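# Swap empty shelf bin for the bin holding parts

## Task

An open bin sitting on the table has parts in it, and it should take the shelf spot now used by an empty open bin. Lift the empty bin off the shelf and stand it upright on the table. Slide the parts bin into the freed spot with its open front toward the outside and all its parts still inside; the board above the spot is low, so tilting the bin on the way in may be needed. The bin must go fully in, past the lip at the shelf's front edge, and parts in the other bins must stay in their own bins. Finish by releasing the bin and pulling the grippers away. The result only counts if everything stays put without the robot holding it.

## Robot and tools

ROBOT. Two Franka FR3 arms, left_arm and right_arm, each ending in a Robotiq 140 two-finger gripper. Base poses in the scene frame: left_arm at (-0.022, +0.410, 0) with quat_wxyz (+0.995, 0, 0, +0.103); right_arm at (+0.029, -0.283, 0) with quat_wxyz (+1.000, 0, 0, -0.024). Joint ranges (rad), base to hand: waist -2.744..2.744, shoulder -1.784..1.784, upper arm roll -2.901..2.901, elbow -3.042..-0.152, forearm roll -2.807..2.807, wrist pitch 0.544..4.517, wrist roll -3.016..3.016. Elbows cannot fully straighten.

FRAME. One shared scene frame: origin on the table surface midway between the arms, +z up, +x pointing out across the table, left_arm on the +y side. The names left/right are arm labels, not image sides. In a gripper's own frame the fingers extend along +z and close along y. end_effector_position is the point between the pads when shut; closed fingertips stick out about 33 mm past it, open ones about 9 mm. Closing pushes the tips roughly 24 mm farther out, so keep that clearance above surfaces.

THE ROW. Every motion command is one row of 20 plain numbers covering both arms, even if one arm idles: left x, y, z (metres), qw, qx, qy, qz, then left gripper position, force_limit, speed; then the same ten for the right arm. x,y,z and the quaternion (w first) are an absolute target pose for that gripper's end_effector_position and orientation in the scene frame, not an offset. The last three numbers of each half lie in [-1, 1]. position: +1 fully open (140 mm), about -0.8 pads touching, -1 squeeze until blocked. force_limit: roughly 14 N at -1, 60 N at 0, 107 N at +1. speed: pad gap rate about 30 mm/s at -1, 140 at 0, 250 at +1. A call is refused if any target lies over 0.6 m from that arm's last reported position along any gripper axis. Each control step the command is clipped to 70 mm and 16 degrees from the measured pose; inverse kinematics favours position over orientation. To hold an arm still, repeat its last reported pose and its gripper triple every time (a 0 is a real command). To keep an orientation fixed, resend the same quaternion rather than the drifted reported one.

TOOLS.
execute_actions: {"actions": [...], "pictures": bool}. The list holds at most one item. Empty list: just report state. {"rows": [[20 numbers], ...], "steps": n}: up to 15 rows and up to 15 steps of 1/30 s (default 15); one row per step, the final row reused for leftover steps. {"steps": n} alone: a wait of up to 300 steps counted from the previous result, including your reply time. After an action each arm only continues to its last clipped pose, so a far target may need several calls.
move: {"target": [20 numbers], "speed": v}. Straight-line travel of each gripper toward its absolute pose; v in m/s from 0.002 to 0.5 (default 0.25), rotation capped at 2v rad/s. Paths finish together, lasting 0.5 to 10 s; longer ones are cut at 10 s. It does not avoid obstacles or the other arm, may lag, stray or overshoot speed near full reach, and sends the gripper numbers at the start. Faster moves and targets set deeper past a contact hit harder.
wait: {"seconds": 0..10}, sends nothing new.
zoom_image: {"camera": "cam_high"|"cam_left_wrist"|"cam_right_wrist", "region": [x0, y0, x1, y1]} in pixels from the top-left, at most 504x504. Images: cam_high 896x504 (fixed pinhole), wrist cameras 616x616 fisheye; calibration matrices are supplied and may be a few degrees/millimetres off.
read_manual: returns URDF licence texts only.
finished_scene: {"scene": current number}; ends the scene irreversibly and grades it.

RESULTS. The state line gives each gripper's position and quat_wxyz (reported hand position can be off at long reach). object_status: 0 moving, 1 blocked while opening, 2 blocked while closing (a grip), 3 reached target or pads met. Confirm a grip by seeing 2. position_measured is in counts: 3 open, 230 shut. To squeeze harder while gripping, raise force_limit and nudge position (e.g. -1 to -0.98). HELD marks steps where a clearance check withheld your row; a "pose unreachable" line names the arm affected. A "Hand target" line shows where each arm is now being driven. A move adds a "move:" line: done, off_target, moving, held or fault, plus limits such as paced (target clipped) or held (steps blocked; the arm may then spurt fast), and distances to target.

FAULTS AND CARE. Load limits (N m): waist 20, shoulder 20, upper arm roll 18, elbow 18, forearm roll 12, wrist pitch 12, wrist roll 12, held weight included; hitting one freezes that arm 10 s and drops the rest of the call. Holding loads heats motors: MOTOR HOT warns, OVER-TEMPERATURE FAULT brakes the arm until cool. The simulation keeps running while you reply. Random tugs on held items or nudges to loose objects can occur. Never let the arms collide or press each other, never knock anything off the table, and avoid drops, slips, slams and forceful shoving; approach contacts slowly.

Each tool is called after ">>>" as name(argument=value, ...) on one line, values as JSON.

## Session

>>> execute_actions(actions=[])

Scene clock: 0.00 s of 8100.00 s.
left_arm: end_effector_position=(+0.2233, +0.7422, +0.3519) position_measured=3 object_status=3 end_effector_quat_wxyz=(+0.254, +0.734, +0.389, +0.496) | right_arm: end_effector_position=(+0.5741, -0.2927, +0.4110) position_measured=3 object_status=3 end_effector_quat_wxyz=(+0.001, +0.920, -0.391, -0.010)
Joint positions: left_arm=[ 1.19  -0.651  0.251 -2.741 -1.089  1.825 -0.489] | right_arm=[ 0.009 -0.011  0.017 -1.585  0.006  1.554 -0.79 ]
Joint velocities: left_arm=[-0.     0.001  0.001 -0.    -0.001  0.001 -0.001] | right_arm=[ 0.001  0.001 -0.002 -0.001 -0.001 -0.001  0.001]
Hand target (left_arm): +0.223, +0.742, +0.352; +0.254, +0.734, +0.389, +0.496
Hand target (right_arm): +0.574, -0.293, +0.411; +0.001, +0.920, -0.391, -0.010
camera_calibration (this result's frames):
cam_left_wrist: T_world_to_cam=[[0.302519, -0.485674, 0.820124, -0.00866981], [-0.497535, -0.814377, -0.298745, 0.826351], [0.812983, -0.317665, -0.488005, 0.41151], [0, 0, 0, 1]] pos_world=[0.0792116, 0.799473, 0.454797]

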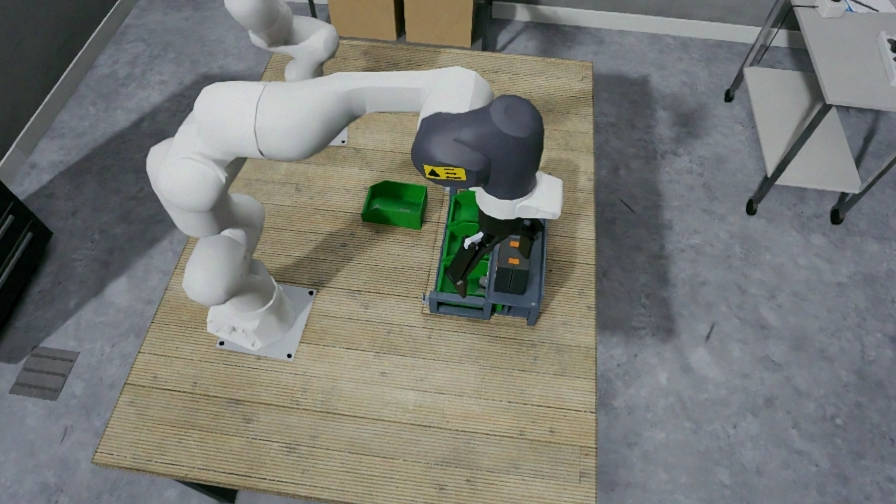

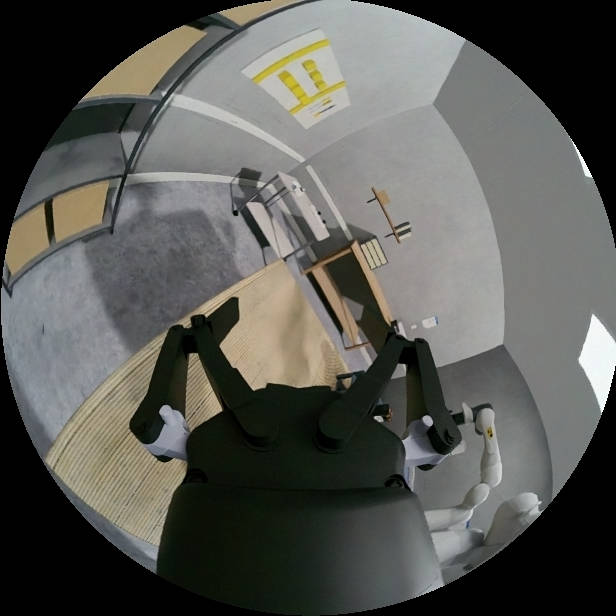

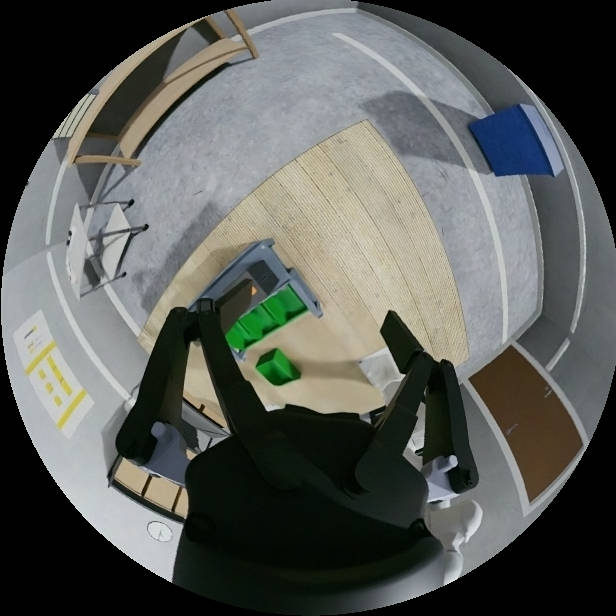

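Moving the arm clear to see the shelf.

>>> move(target=[0.2233,0.7422,0.3519,0.254,0.734,0.389,0.496,1,0,0,0.25,-0.35,0.35,0,0.76,-0.649,0,-0.5,0.6,0], speed=0.4)

>>> zoom_image(camera="cam_high", region=[340,140,580,340])

Scene clock: 2.27 s of 8100.00 s.
left_arm: end_effector_position=(+0.2233, +0.7422, +0.3519) position_measured=3 object_status=3 end_effector_quat_wxyz=(+0.254, +0.734, +0.389, +0.496) | right_arm: end_effector_position=(+0.2547, -0.3593, +0.3470) position_measured=192 object_status=3 end_effector_quat_wxyz=(+0.004, +0.761, -0.649, +0.004)
Joint positions: left_arm=[ 1.19  -0.651  0.251 -2.741 -1.089  1.825 -0.489] | right_arm=[-0.283 -1.04   0.011 -2.562 -0.002  1.527 -0.485]
Joint velocities: left_arm=[ 0.001  0.001 -0.     0.    -0.    -0.     0.002] | right_arm=[-0.005 -0.001  0.002  0.     0.002 -0.008  0.016]
Hand target (left_arm): +0.223, +0.742, +0.352; +0.254, +0.734, +0.389, +0.496
Hand target (right_arm): +0.253, -0.358, +0.347; +0.004, +0.758, -0.652, +0.002
Off the commanded pose (left_arm): 0.000 m, 0 deg.
Off the commanded pose (right_arm): 0.011 m, 1 deg.
move: off_target (right_arm)
camera_calibration (this result's frames):
cam_left_wrist: T_world_to_cam=[[0.302519, -0.485674, 0.820124, -0.00866982], [-0.497535, -0.814377, -0.298745, 0.826351], [0.812983, -0.317665, -0.488005, 0.41151], [0, 0, 0, 1]] pos_world=[0.0792116, 0.799473, 0.454797]
cam_right_wrist: T_world_to_cam=[[-0.927535, -0.368723, -0.0610098, 0.136115], [-0.360938, 0.841403, 0.402201, 0.258159], [-0.0969667, 0.395076, -0.913516, 0.654224], [0, 0, 0, 1]] pos_world=[0.282869, -0.425495, 0.502117]

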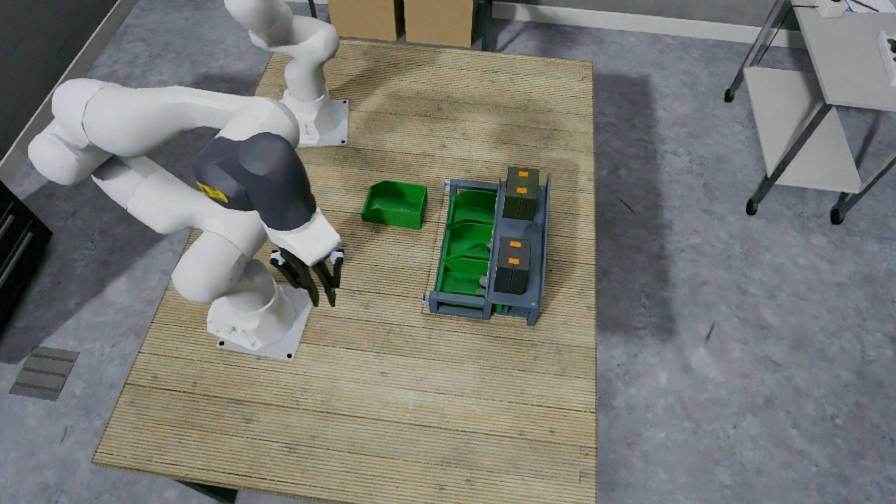

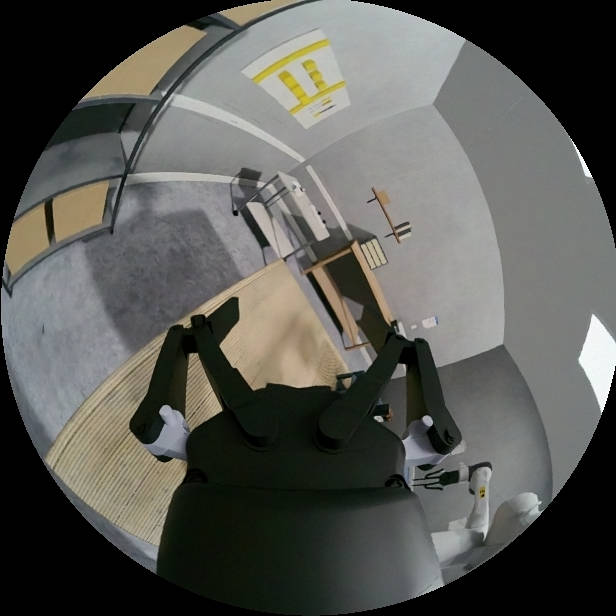

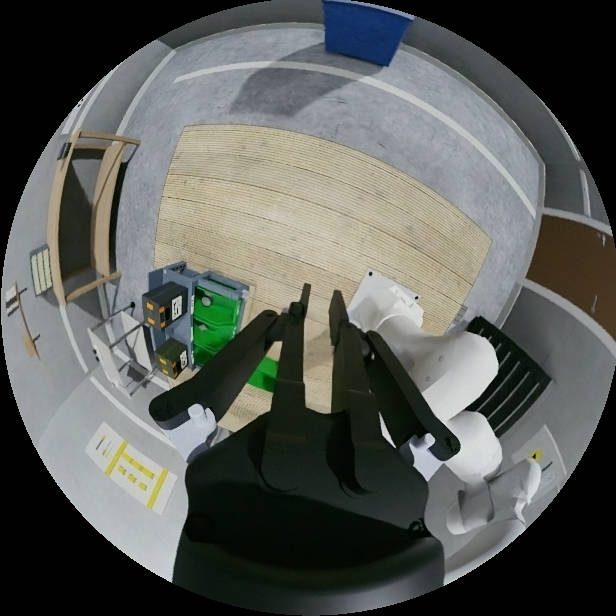

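Region (340, 140, 580, 340) of cam_high's 896x504 image, scaled by 2.100, with more detail than that image has.

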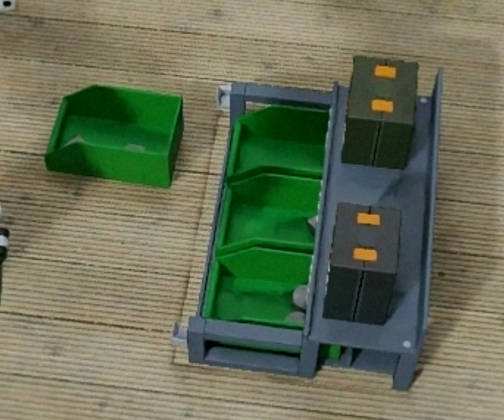

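>>> move(target=[0.2233,0.7422,0.3519,0.254,0.734,0.389,0.496,1,0,0,0.452,0.07,0.17,0,0.7071,-0.7071,0,-0.4,0.6,0], speed=0.3)

>>> zoom_image(camera="cam_high", region=[340,100,580,300])

Scene clock: 7.43 s of 8100.00 s.
left_arm: end_effector_position=(+0.2233, +0.7422, +0.3519) position_measured=3 object_status=3 end_effector_quat_wxyz=(+0.254, +0.734, +0.389, +0.496) | right_arm: end_effector_position=(+0.4411, +0.0637, +0.1643) position_measured=179 object_status=3 end_effector_quat_wxyz=(+0.007, +0.711, -0.703, +0.006)
Joint positions: left_arm=[ 1.19  -0.651  0.251 -2.741 -1.089  1.825 -0.489] | right_arm=[-0.979 -0.362  1.661 -2.146  0.411  2.128  0.397]
Joint velocities: left_arm=[-0.     0.001 -0.001 -0.    -0.002 -0.    -0.   ] | right_arm=[-0.003 -0.001  0.003  0.002  0.001 -0.011  0.02 ]
Hand target (left_arm): +0.223, +0.742, +0.352; +0.254, +0.734, +0.389, +0.496
Hand target (right_arm): +0.440, +0.063, +0.164; +0.009, +0.707, -0.707, +0.005
Off the commanded pose (left_arm): 0.000 m, 0 deg.
Off the commanded pose (right_arm): 0.014 m, 1 deg.
move: off_target (right_arm)
camera_calibration (this result's frames):
cam_left_wrist: T_world_to_cam=[[0.302519, -0.485674, 0.820124, -0.00866979], [-0.497535, -0.814377, -0.298745, 0.826351], [0.812983, -0.317665, -0.488005, 0.41151], [0, 0, 0, 1]] pos_world=[0.0792115, 0.799473, 0.454797]
cam_right_wrist: T_world_to_cam=[[-0.971661, -0.228736, -0.0596255, 0.464109], [-0.233342, 0.887854, 0.396568, -0.015275], [-0.0377706, 0.399243, -0.916067, 0.312302], [0, 0, 0, 1]] pos_world=[0.459188, -0.0049639, 0.319819]

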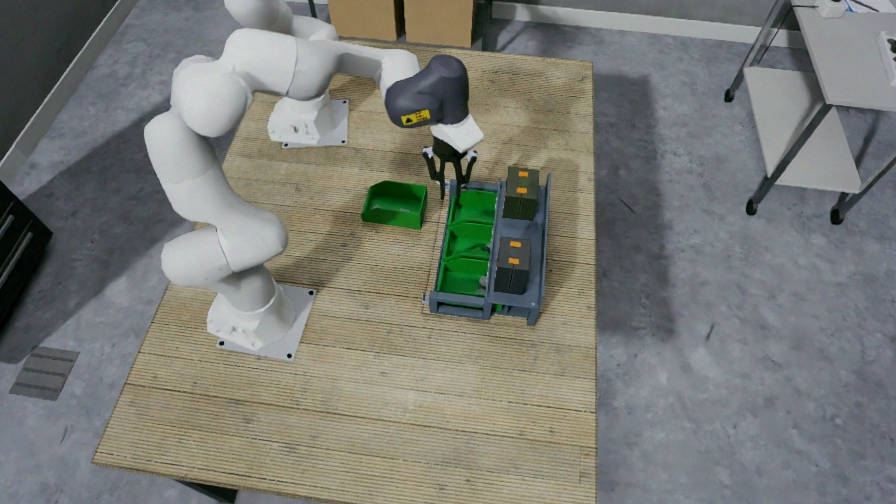

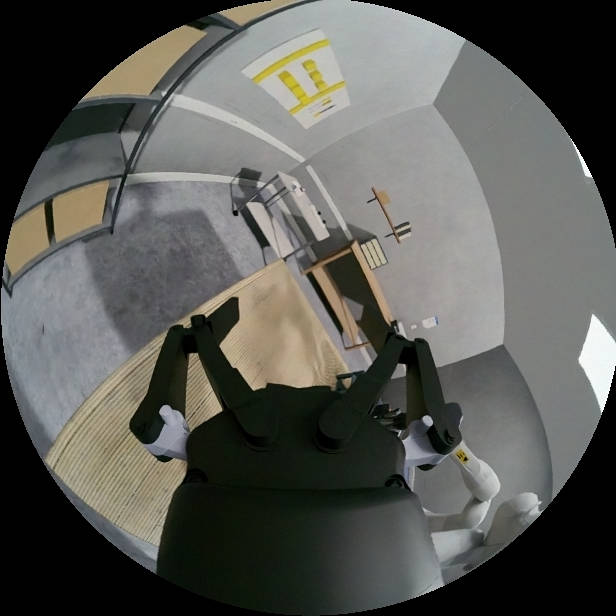

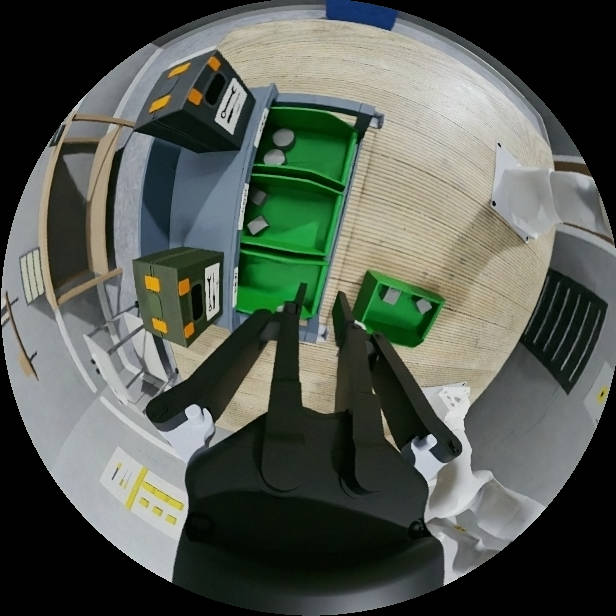

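Region (340, 100, 580, 300) of cam_high's 896x504 image, scaled by 2.100, with more detail than that image has.

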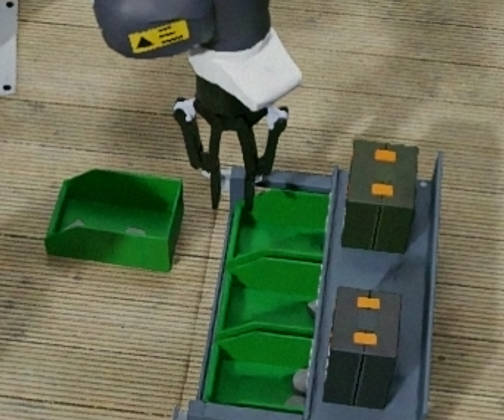

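>>> move(target=[0.2233,0.7422,0.3519,0.254,0.734,0.389,0.496,1,0,0,0.447,0.097,0.11,0,0.7071,-0.7071,0,-0.4,0.6,0], speed=0.1)

>>> zoom_image(camera="cam_high", region=[380,120,540,260])

Scene clock: 10.70 s of 8100.00 s.
left_arm: end_effector_position=(+0.2233, +0.7422, +0.3519) position_measured=3 object_status=3 end_effector_quat_wxyz=(+0.254, +0.734, +0.389, +0.496) | right_arm: end_effector_position=(+0.4437, +0.0939, +0.1073) position_measured=179 object_status=3 end_effector_quat_wxyz=(+0.005, +0.705, -0.709, -0.001)
Joint positions: left_arm=[ 1.19  -0.651  0.251 -2.741 -1.089  1.825 -0.489] | right_arm=[-1.225 -0.463  1.948 -2.115  0.544  2.209  0.369]
Joint velocities: left_arm=[-0.    -0.     0.     0.001  0.001 -0.001 -0.   ] | right_arm=[-0.008  0.001  0.01   0.001 -0.001  0.011 -0.01 ]
Hand target (left_arm): +0.223, +0.742, +0.352; +0.254, +0.734, +0.389, +0.496
Hand target (right_arm): +0.446, +0.095, +0.108; +0.001, +0.706, -0.708, -0.001
Off the commanded pose (left_arm): 0.000 m, 0 deg.
Off the commanded pose (right_arm): 0.005 m, 1 deg.
move: off_target (right_arm)
camera_calibration (this result's frames):
cam_left_wrist: T_world_to_cam=[[0.302519, -0.485674, 0.820124, -0.00866976], [-0.497535, -0.814377, -0.298745, 0.826352], [0.812983, -0.317665, -0.488004, 0.41151], [0, 0, 0, 1]] pos_world=[0.0792115, 0.799473, 0.454797]
cam_right_wrist: T_world_to_cam=[[-0.975838, -0.211266, -0.0557336, 0.469992], [-0.215317, 0.886495, 0.409592, -0.0281267], [-0.0371255, 0.411696, -0.910565, 0.246062], [0, 0, 0, 1]] pos_world=[0.461715, 0.0229247, 0.261771]

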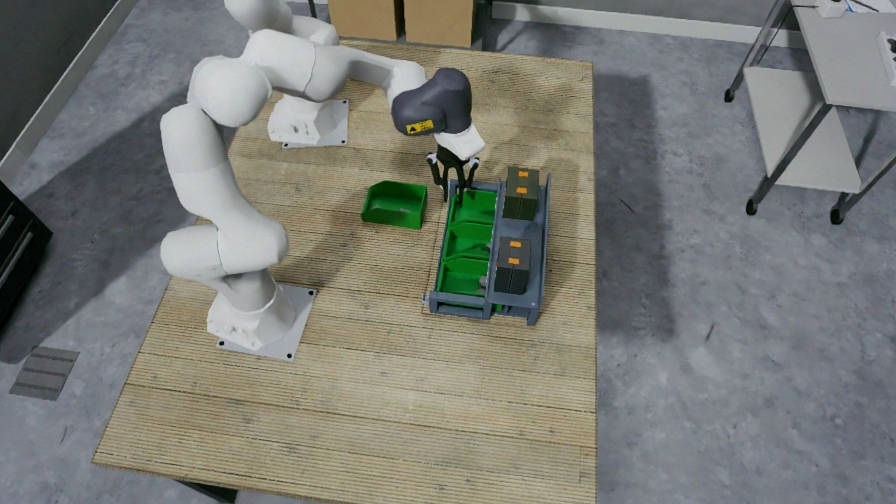

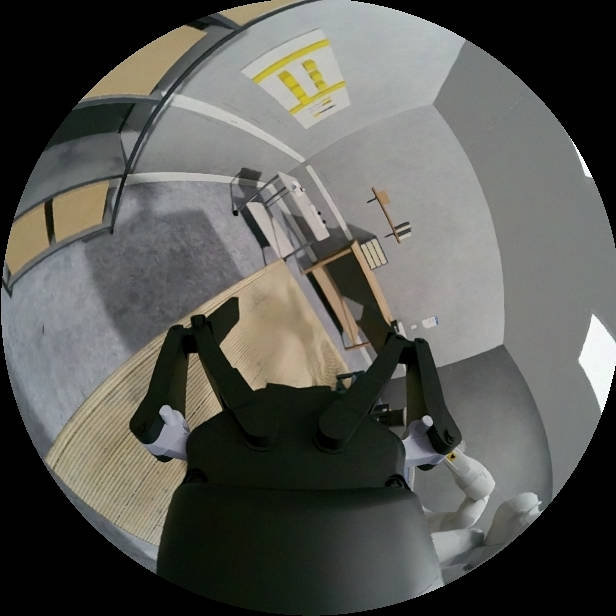

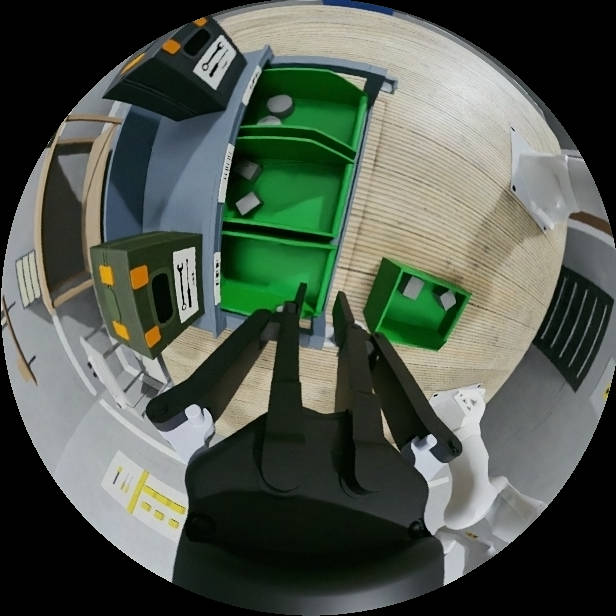

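Region (380, 120, 540, 260) of cam_high's 896x504 image, scaled by 3.150, with more detail than that image has; it fills the top 441 rows of this view, and the rest is white.

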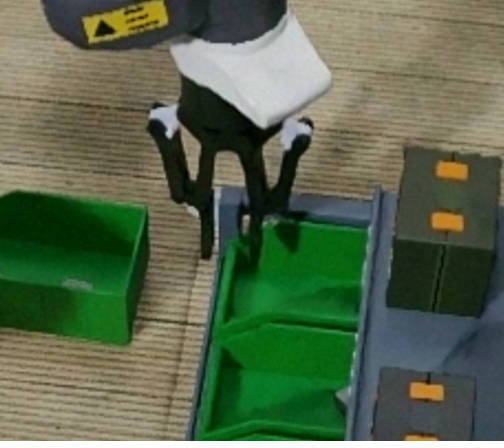

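>>> move(target=[0.2233,0.7422,0.3519,0.254,0.734,0.389,0.496,1,0,0,0.443,0.096,0.062,0,0.7071,-0.7071,0,-0.5,0.6,0], speed=0.04)

Scene clock: 13.63 s of 8100.00 s.
left_arm: end_effector_position=(+0.2233, +0.7422, +0.3519) position_measured=3 object_status=3 end_effector_quat_wxyz=(+0.254, +0.734, +0.389, +0.496) | right_arm: end_effector_position=(+0.4406, +0.0950, +0.0622) position_measured=192 object_status=3 end_effector_quat_wxyz=(+0.003, +0.706, -0.709, -0.001)
Joint positions: left_arm=[ 1.19  -0.651  0.251 -2.741 -1.089  1.825 -0.489] | right_arm=[-1.316 -0.513  2.072 -2.144  0.618  2.3    0.327]
Joint velocities: left_arm=[-0.    -0.001  0.     0.001 -0.001 -0.001  0.   ] | right_arm=[-0.011  0.001  0.009  0.     0.     0.016 -0.011]
Hand target (left_arm): +0.223, +0.742, +0.352; +0.254, +0.734, +0.389, +0.496
Hand target (right_arm): +0.442, +0.095, +0.062; +0.000, +0.707, -0.707, -0.001
Off the commanded pose (left_arm): 0.000 m, 0 deg.
Off the commanded pose (right_arm): 0.003 m, 0 deg.
move: done
camera_calibration (this result's frames):
cam_left_wrist: T_world_to_cam=[[0.302519, -0.485674, 0.820124, -0.00866967], [-0.497535, -0.814377, -0.298745, 0.826352], [0.812983, -0.317664, -0.488004, 0.41151], [0, 0, 0, 1]] pos_world=[0.0792115, 0.799473, 0.454797]
cam_right_wrist: T_world_to_cam=[[-0.97529, -0.212891, -0.05905, 0.464823], [-0.218073, 0.884823, 0.411744, -0.0100844], [-0.0354077, 0.414447, -0.909384, 0.203316], [0, 0, 0, 1]] pos_world=[0.458337, 0.0236155, 0.216493]

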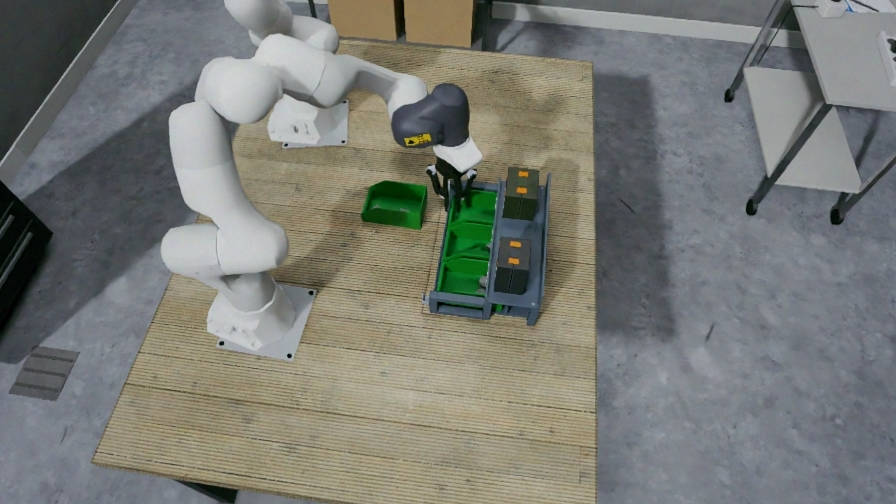

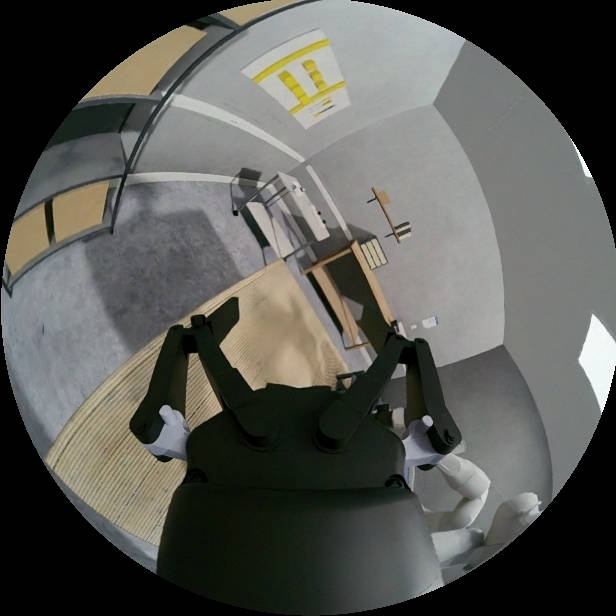

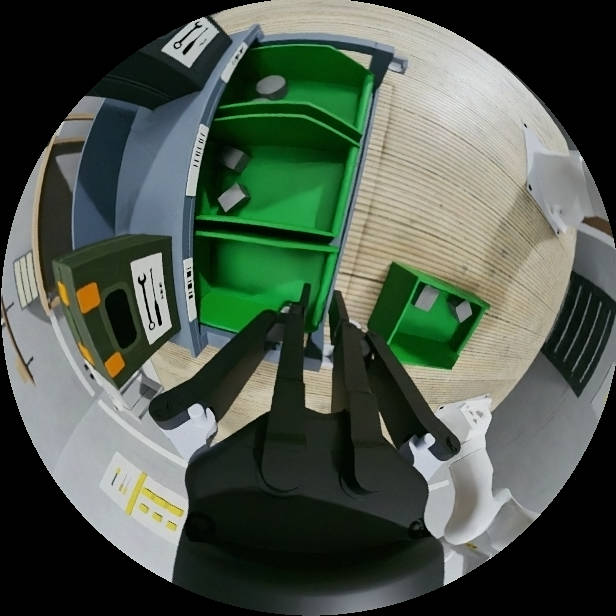

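>>> move(target=[0.2233,0.7422,0.3519,0.254,0.734,0.389,0.496,1,0,0,0.4406,0.095,0.062,0,0.7071,-0.7071,0,-1,1,-0.8])

>>> move(target=[0.2233,0.7422,0.3519,0.254,0.734,0.389,0.496,1,0,0,0.443,0.095,0.10,0.092,0.701,-0.701,-0.092,-1,1,-0.8], speed=0.08)

>>> move(target=[0.2233,0.7422,0.3519,0.254,0.734,0.389,0.496,1,0,0,0.402,0.095,0.135,0.153,0.69,-0.69,-0.153,-1,1,-0.8], speed=0.08)

Scene clock: 17.10 s of 8100.00 s.
left_arm: end_effector_position=(+0.2233, +0.7422, +0.3519) position_measured=3 object_status=3 end_effector_quat_wxyz=(+0.254, +0.734, +0.389, +0.496) | right_arm: end_effector_position=(+0.4403, +0.0944, +0.0614) position_measured=235 object_status=3 end_effector_quat_wxyz=(+0.002, +0.707, -0.707, +0.000)
Joint positions: left_arm=[ 1.19  -0.651  0.251 -2.741 -1.089  1.825 -0.489] | right_arm=[-1.313 -0.513  2.071 -2.148  0.618  2.306  0.323]
Joint velocities: left_arm=[ 0.001  0.    -0.     0.     0.    -0.001  0.001] | right_arm=[ 0.001  0.     0.    -0.001 -0.    -0.     0.001]
Hand target (left_arm): +0.223, +0.742, +0.352; +0.254, +0.734, +0.389, +0.496
Hand target (right_arm): +0.441, +0.095, +0.062; +0.000, +0.707, -0.707, +0.000
Off the commanded pose (left_arm): 0.000 m, 0 deg.
Off the commanded pose (right_arm): 0.001 m, 0 deg.
move: done
camera_calibration (this result's frames):
cam_left_wrist: T_world_to_cam=[[0.302519, -0.485674, 0.820124, -0.00866967], [-0.497535, -0.814377, -0.298745, 0.826351], [0.812983, -0.317665, -0.488005, 0.41151], [0, 0, 0, 1]] pos_world=[0.0792116, 0.799473, 0.454797]
cam_right_wrist: T_world_to_cam=[[-0.974325, -0.216513, -0.0617397, 0.464428], [-0.222513, 0.884221, 0.41066, -0.00718464], [-0.0343219, 0.413855, -0.909696, 0.202469], [0, 0, 0, 1]] pos_world=[0.457855, 0.023115, 0.215809]

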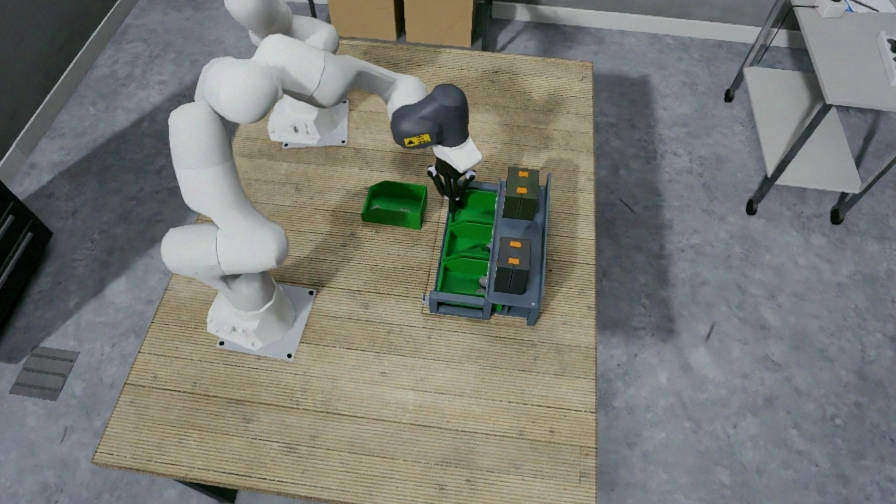

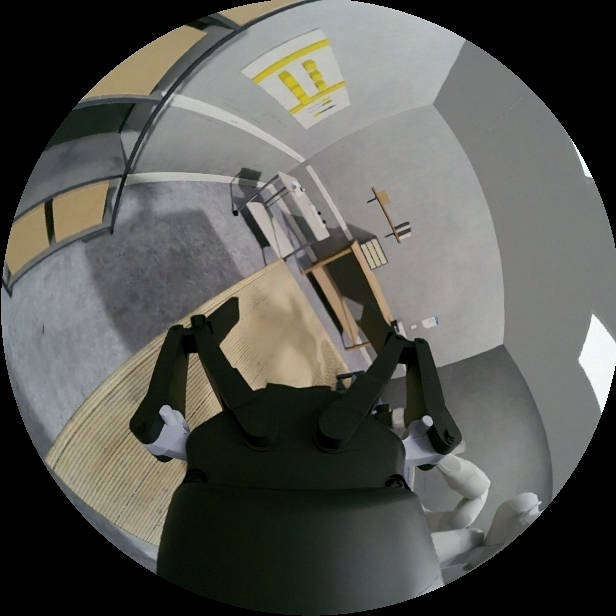

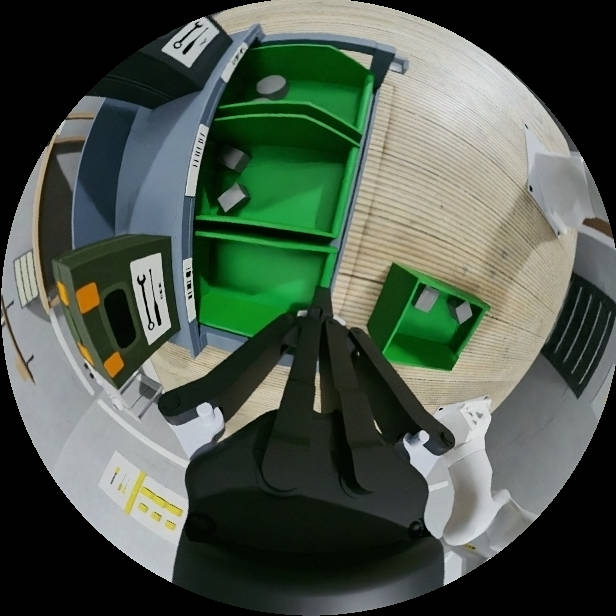

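Scene clock: 19.30 s of 8100.00 s.
left_arm: end_effector_position=(+0.2233, +0.7422, +0.3519) position_measured=3 object_status=3 end_effector_quat_wxyz=(+0.254, +0.734, +0.389, +0.496) | right_arm: end_effector_position=(+0.4428, +0.0994, +0.1015) position_measured=235 object_status=3 end_effector_quat_wxyz=(+0.089, +0.701, -0.702, -0.096)
Joint positions: left_arm=[ 1.19  -0.651  0.251 -2.741 -1.089  1.825 -0.489] | right_arm=[-1.614 -0.546  2.21  -1.858  0.615  1.893  0.286]
Joint velocities: left_arm=[ 0.    -0.     0.     0.001 -0.     0.001  0.003] | right_arm=[-0.003 -0.001 -0.     0.001  0.001 -0.008 -0.002]
Hand target (left_arm): +0.223, +0.742, +0.352; +0.254, +0.734, +0.389, +0.496
Hand target (right_arm): +0.442, +0.098, +0.101; +0.092, +0.702, -0.700, -0.096
Off the commanded pose (left_arm): 0.000 m, 0 deg.
Off the commanded pose (right_arm): 0.005 m, 1 deg.
move: off_target (right_arm)
camera_calibration (this result's frames):
cam_left_wrist: T_world_to_cam=[[0.302519, -0.485674, 0.820124, -0.00866958], [-0.497535, -0.814377, -0.298745, 0.826351], [0.812983, -0.317665, -0.488005, 0.41151], [0, 0, 0, 1]] pos_world=[0.0792116, 0.799473, 0.454797]
cam_right_wrist: T_world_to_cam=[[-0.95815, -0.215917, 0.187956, 0.437786], [-0.106944, 0.879028, 0.464621, -0.0836894], [-0.265538, 0.425076, -0.865332, 0.333736], [0, 0, 0, 1]] pos_world=[0.499135, 0.0262276, 0.245392]

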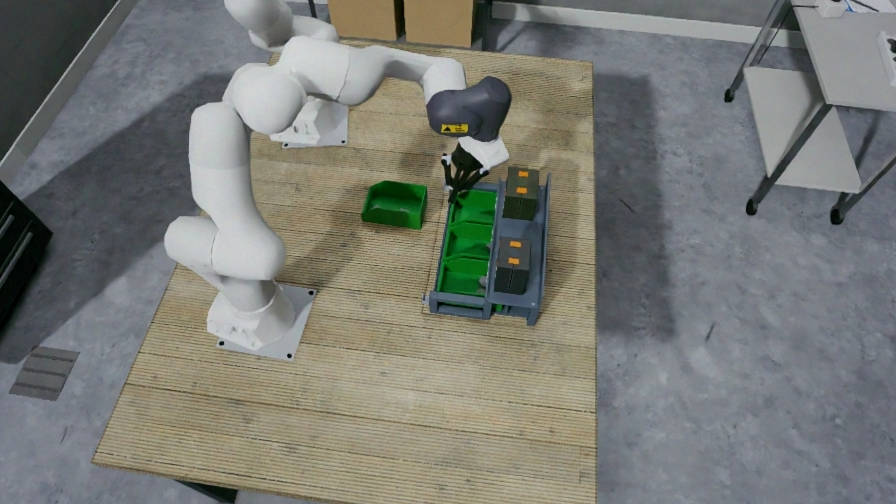

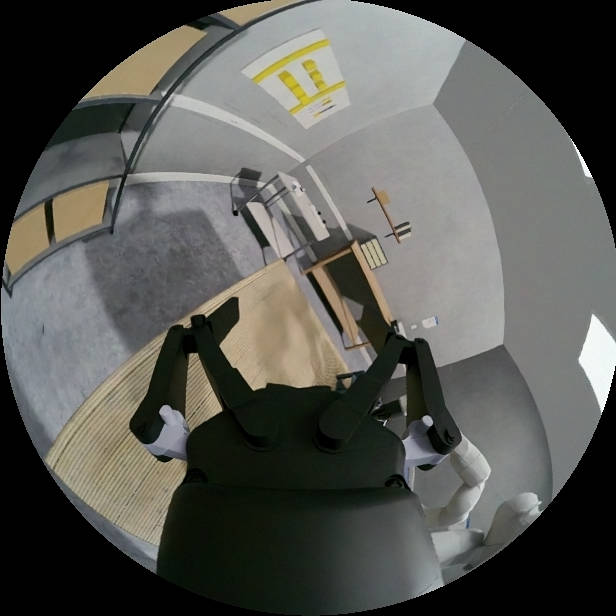

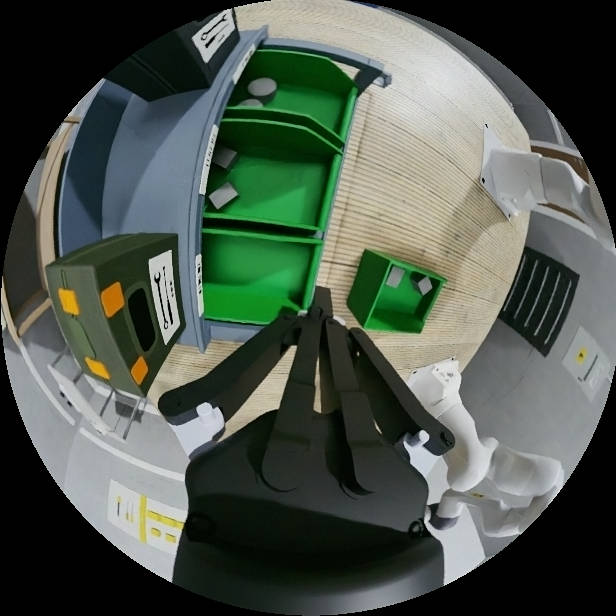

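Scene clock: 20.93 s of 8100.00 s.
left_arm: end_effector_position=(+0.2233, +0.7422, +0.3519) position_measured=3 object_status=3 end_effector_quat_wxyz=(+0.254, +0.734, +0.389, +0.496) | right_arm: end_effector_position=(+0.4035, +0.0950, +0.1356) position_measured=235 object_status=3 end_effector_quat_wxyz=(+0.152, +0.692, -0.689, -0.152)
Joint positions: left_arm=[ 1.19  -0.651  0.251 -2.741 -1.089  1.825 -0.489] | right_arm=[-1.666 -0.53   2.226 -1.78   0.615  1.661  0.295]
Joint velocities: left_arm=[-0.001  0.001  0.001 -0.002 -0.     0.     0.001] | right_arm=[-0.001  0.001 -0.    -0.    -0.    -0.01   0.001]
Hand target (left_arm): +0.223, +0.742, +0.352; +0.254, +0.734, +0.389, +0.496
Hand target (right_arm): +0.402, +0.095, +0.137; +0.153, +0.691, -0.690, -0.154
Off the commanded pose (left_arm): 0.000 m, 0 deg.
Off the commanded pose (right_arm): 0.002 m, 0 deg.
move: done
camera_calibration (this result's frames):
cam_left_wrist: T_world_to_cam=[[0.302519, -0.485674, 0.820124, -0.00866966], [-0.497535, -0.814377, -0.298745, 0.826351], [0.812983, -0.317665, -0.488005, 0.41151], [0, 0, 0, 1]] pos_world=[0.0792116, 0.799473, 0.454797]
cam_right_wrist: T_world_to_cam=[[-0.91038, -0.22172, 0.349354, 0.352222], [-0.034644, 0.882193, 0.469611, -0.13003], [-0.41232, 0.415422, -0.810812, 0.40741], [0, 0, 0, 1]] pos_world=[0.484135, 0.0235588, 0.268346]

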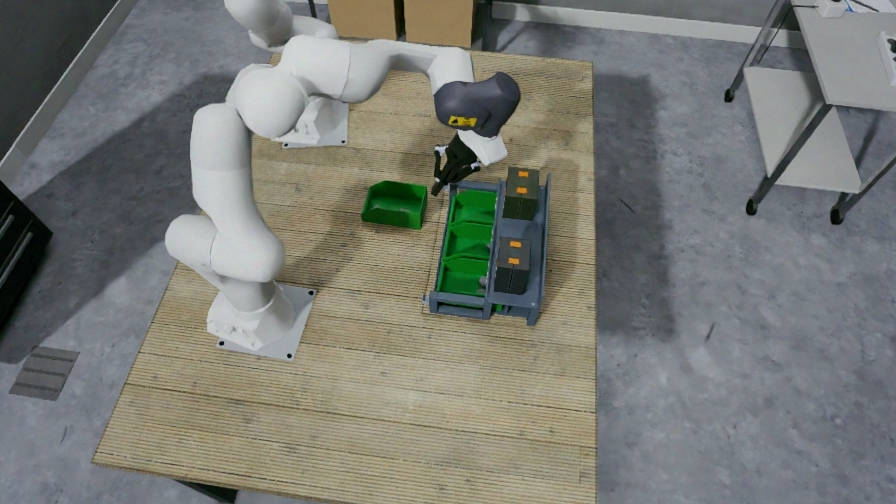

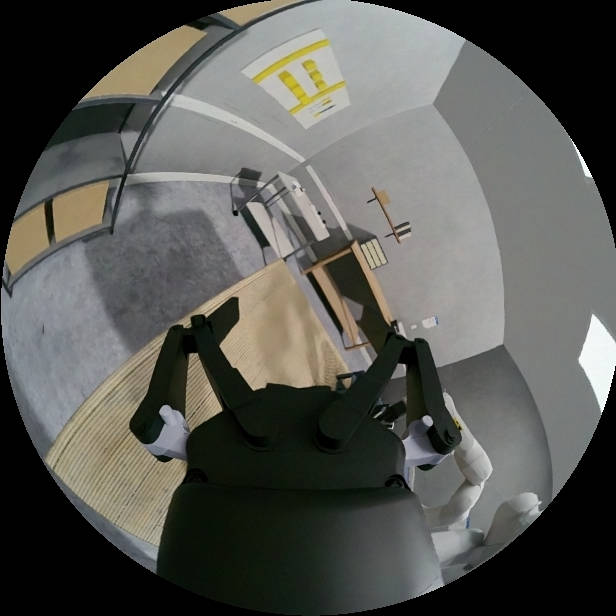

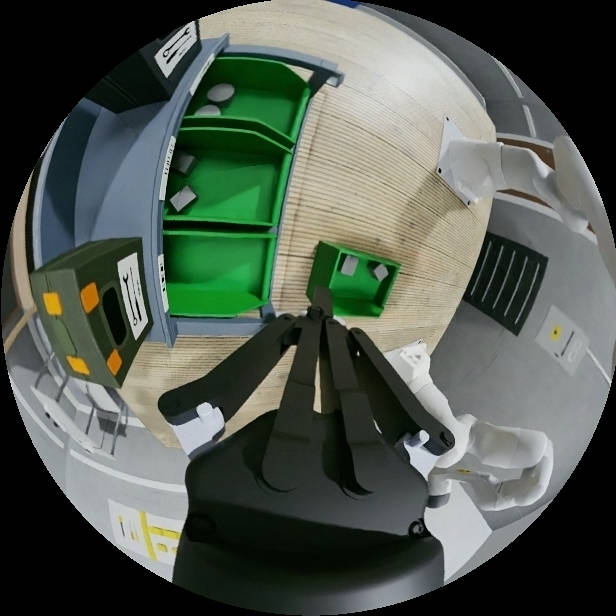

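>>> move(target=[0.2233,0.7422,0.3519,0.254,0.734,0.389,0.496,1,0,0,0.441,0.085,0.14,0,0.7071,-0.7071,0,-0.3,1,0])

>>> zoom_image(camera="cam_right_wrist", region=[160,180,460,400])

>>> zoom_image(camera="cam_high", region=[350,150,570,330])

Scene clock: 24.60 s of 8100.00 s.
left_arm: end_effector_position=(+0.2233, +0.7422, +0.3519) position_measured=3 object_status=3 end_effector_quat_wxyz=(+0.254, +0.734, +0.389, +0.496) | right_arm: end_effector_position=(+0.4419, +0.0828, +0.1389) position_measured=167 object_status=3 end_effector_quat_wxyz=(+0.002, +0.710, -0.704, +0.006)
Joint positions: left_arm=[ 1.19  -0.651  0.251 -2.741 -1.089  1.825 -0.489] | right_arm=[-1.135 -0.349  1.858 -2.139  0.402  2.199  0.437]
Joint velocities: left_arm=[-0.001  0.001 -0.    -0.001  0.    -0.001 -0.001] | right_arm=[ 0.001 -0.     0.002  0.001  0.001  0.013  0.014]
Hand target (left_arm): +0.223, +0.742, +0.352; +0.254, +0.734, +0.389, +0.496
Hand target (right_arm): +0.443, +0.084, +0.138; -0.000, +0.707, -0.707, +0.007
Off the commanded pose (left_arm): 0.000 m, 0 deg.
Off the commanded pose (right_arm): 0.003 m, 1 deg.
move: done
camera_calibration (this result's frames):
cam_left_wrist: T_world_to_cam=[[0.302519, -0.485674, 0.820124, -0.00866956], [-0.497535, -0.814377, -0.298745, 0.826351], [0.812983, -0.317664, -0.488005, 0.41151], [0, 0, 0, 1]] pos_world=[0.0792115, 0.799473, 0.454797]
cam_right_wrist: T_world_to_cam=[[-0.971775, -0.226008, -0.0676244, 0.468699], [-0.233868, 0.885332, 0.401862, -0.0222669], [-0.0309538, 0.406334, -0.9132, 0.277452], [0, 0, 0, 1]] pos_world=[0.458851, 0.0129048, 0.294013]

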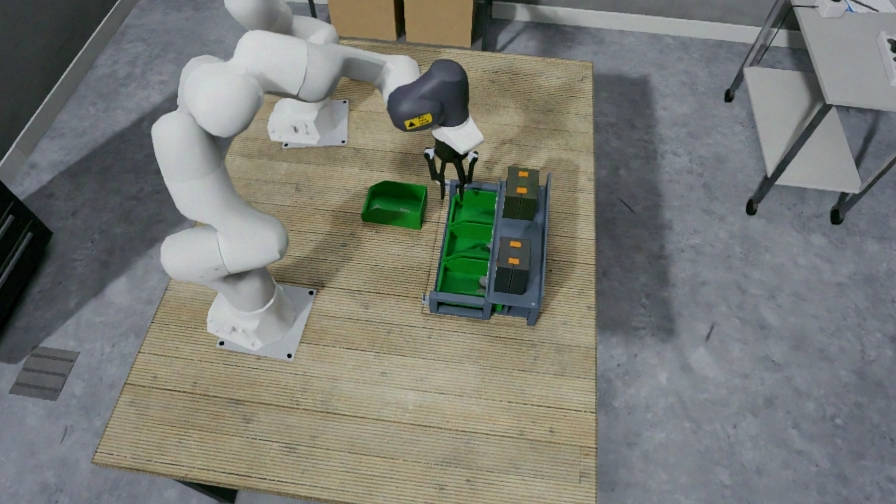

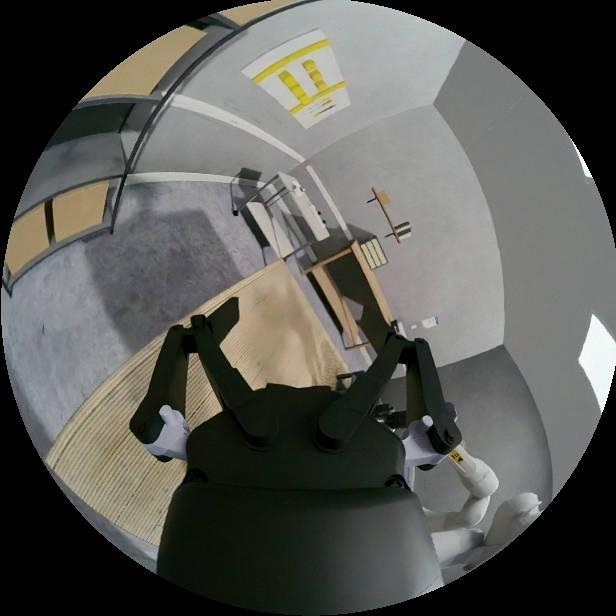

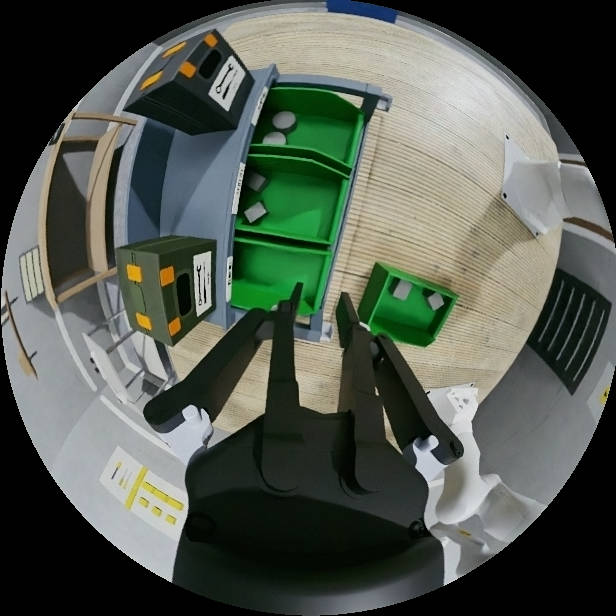

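Region (160, 180, 460, 400) of cam_right_wrist's 616x616 image, scaled by 1.680, with more detail than that image has; it fills the top 370 rows of this view, and the rest is white.

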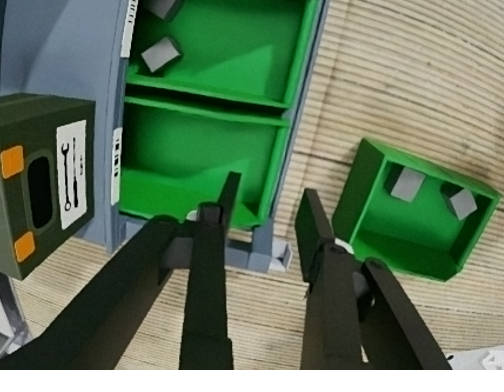

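Region (350, 150, 570, 330) of cam_high's 896x504 image, scaled by 2.291, with more detail than that image has; it fills the top 412 rows of this view, and the rest is white.

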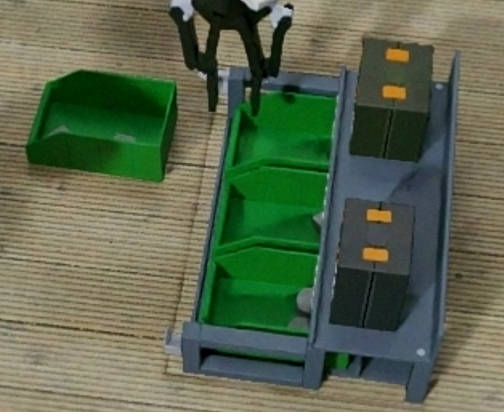

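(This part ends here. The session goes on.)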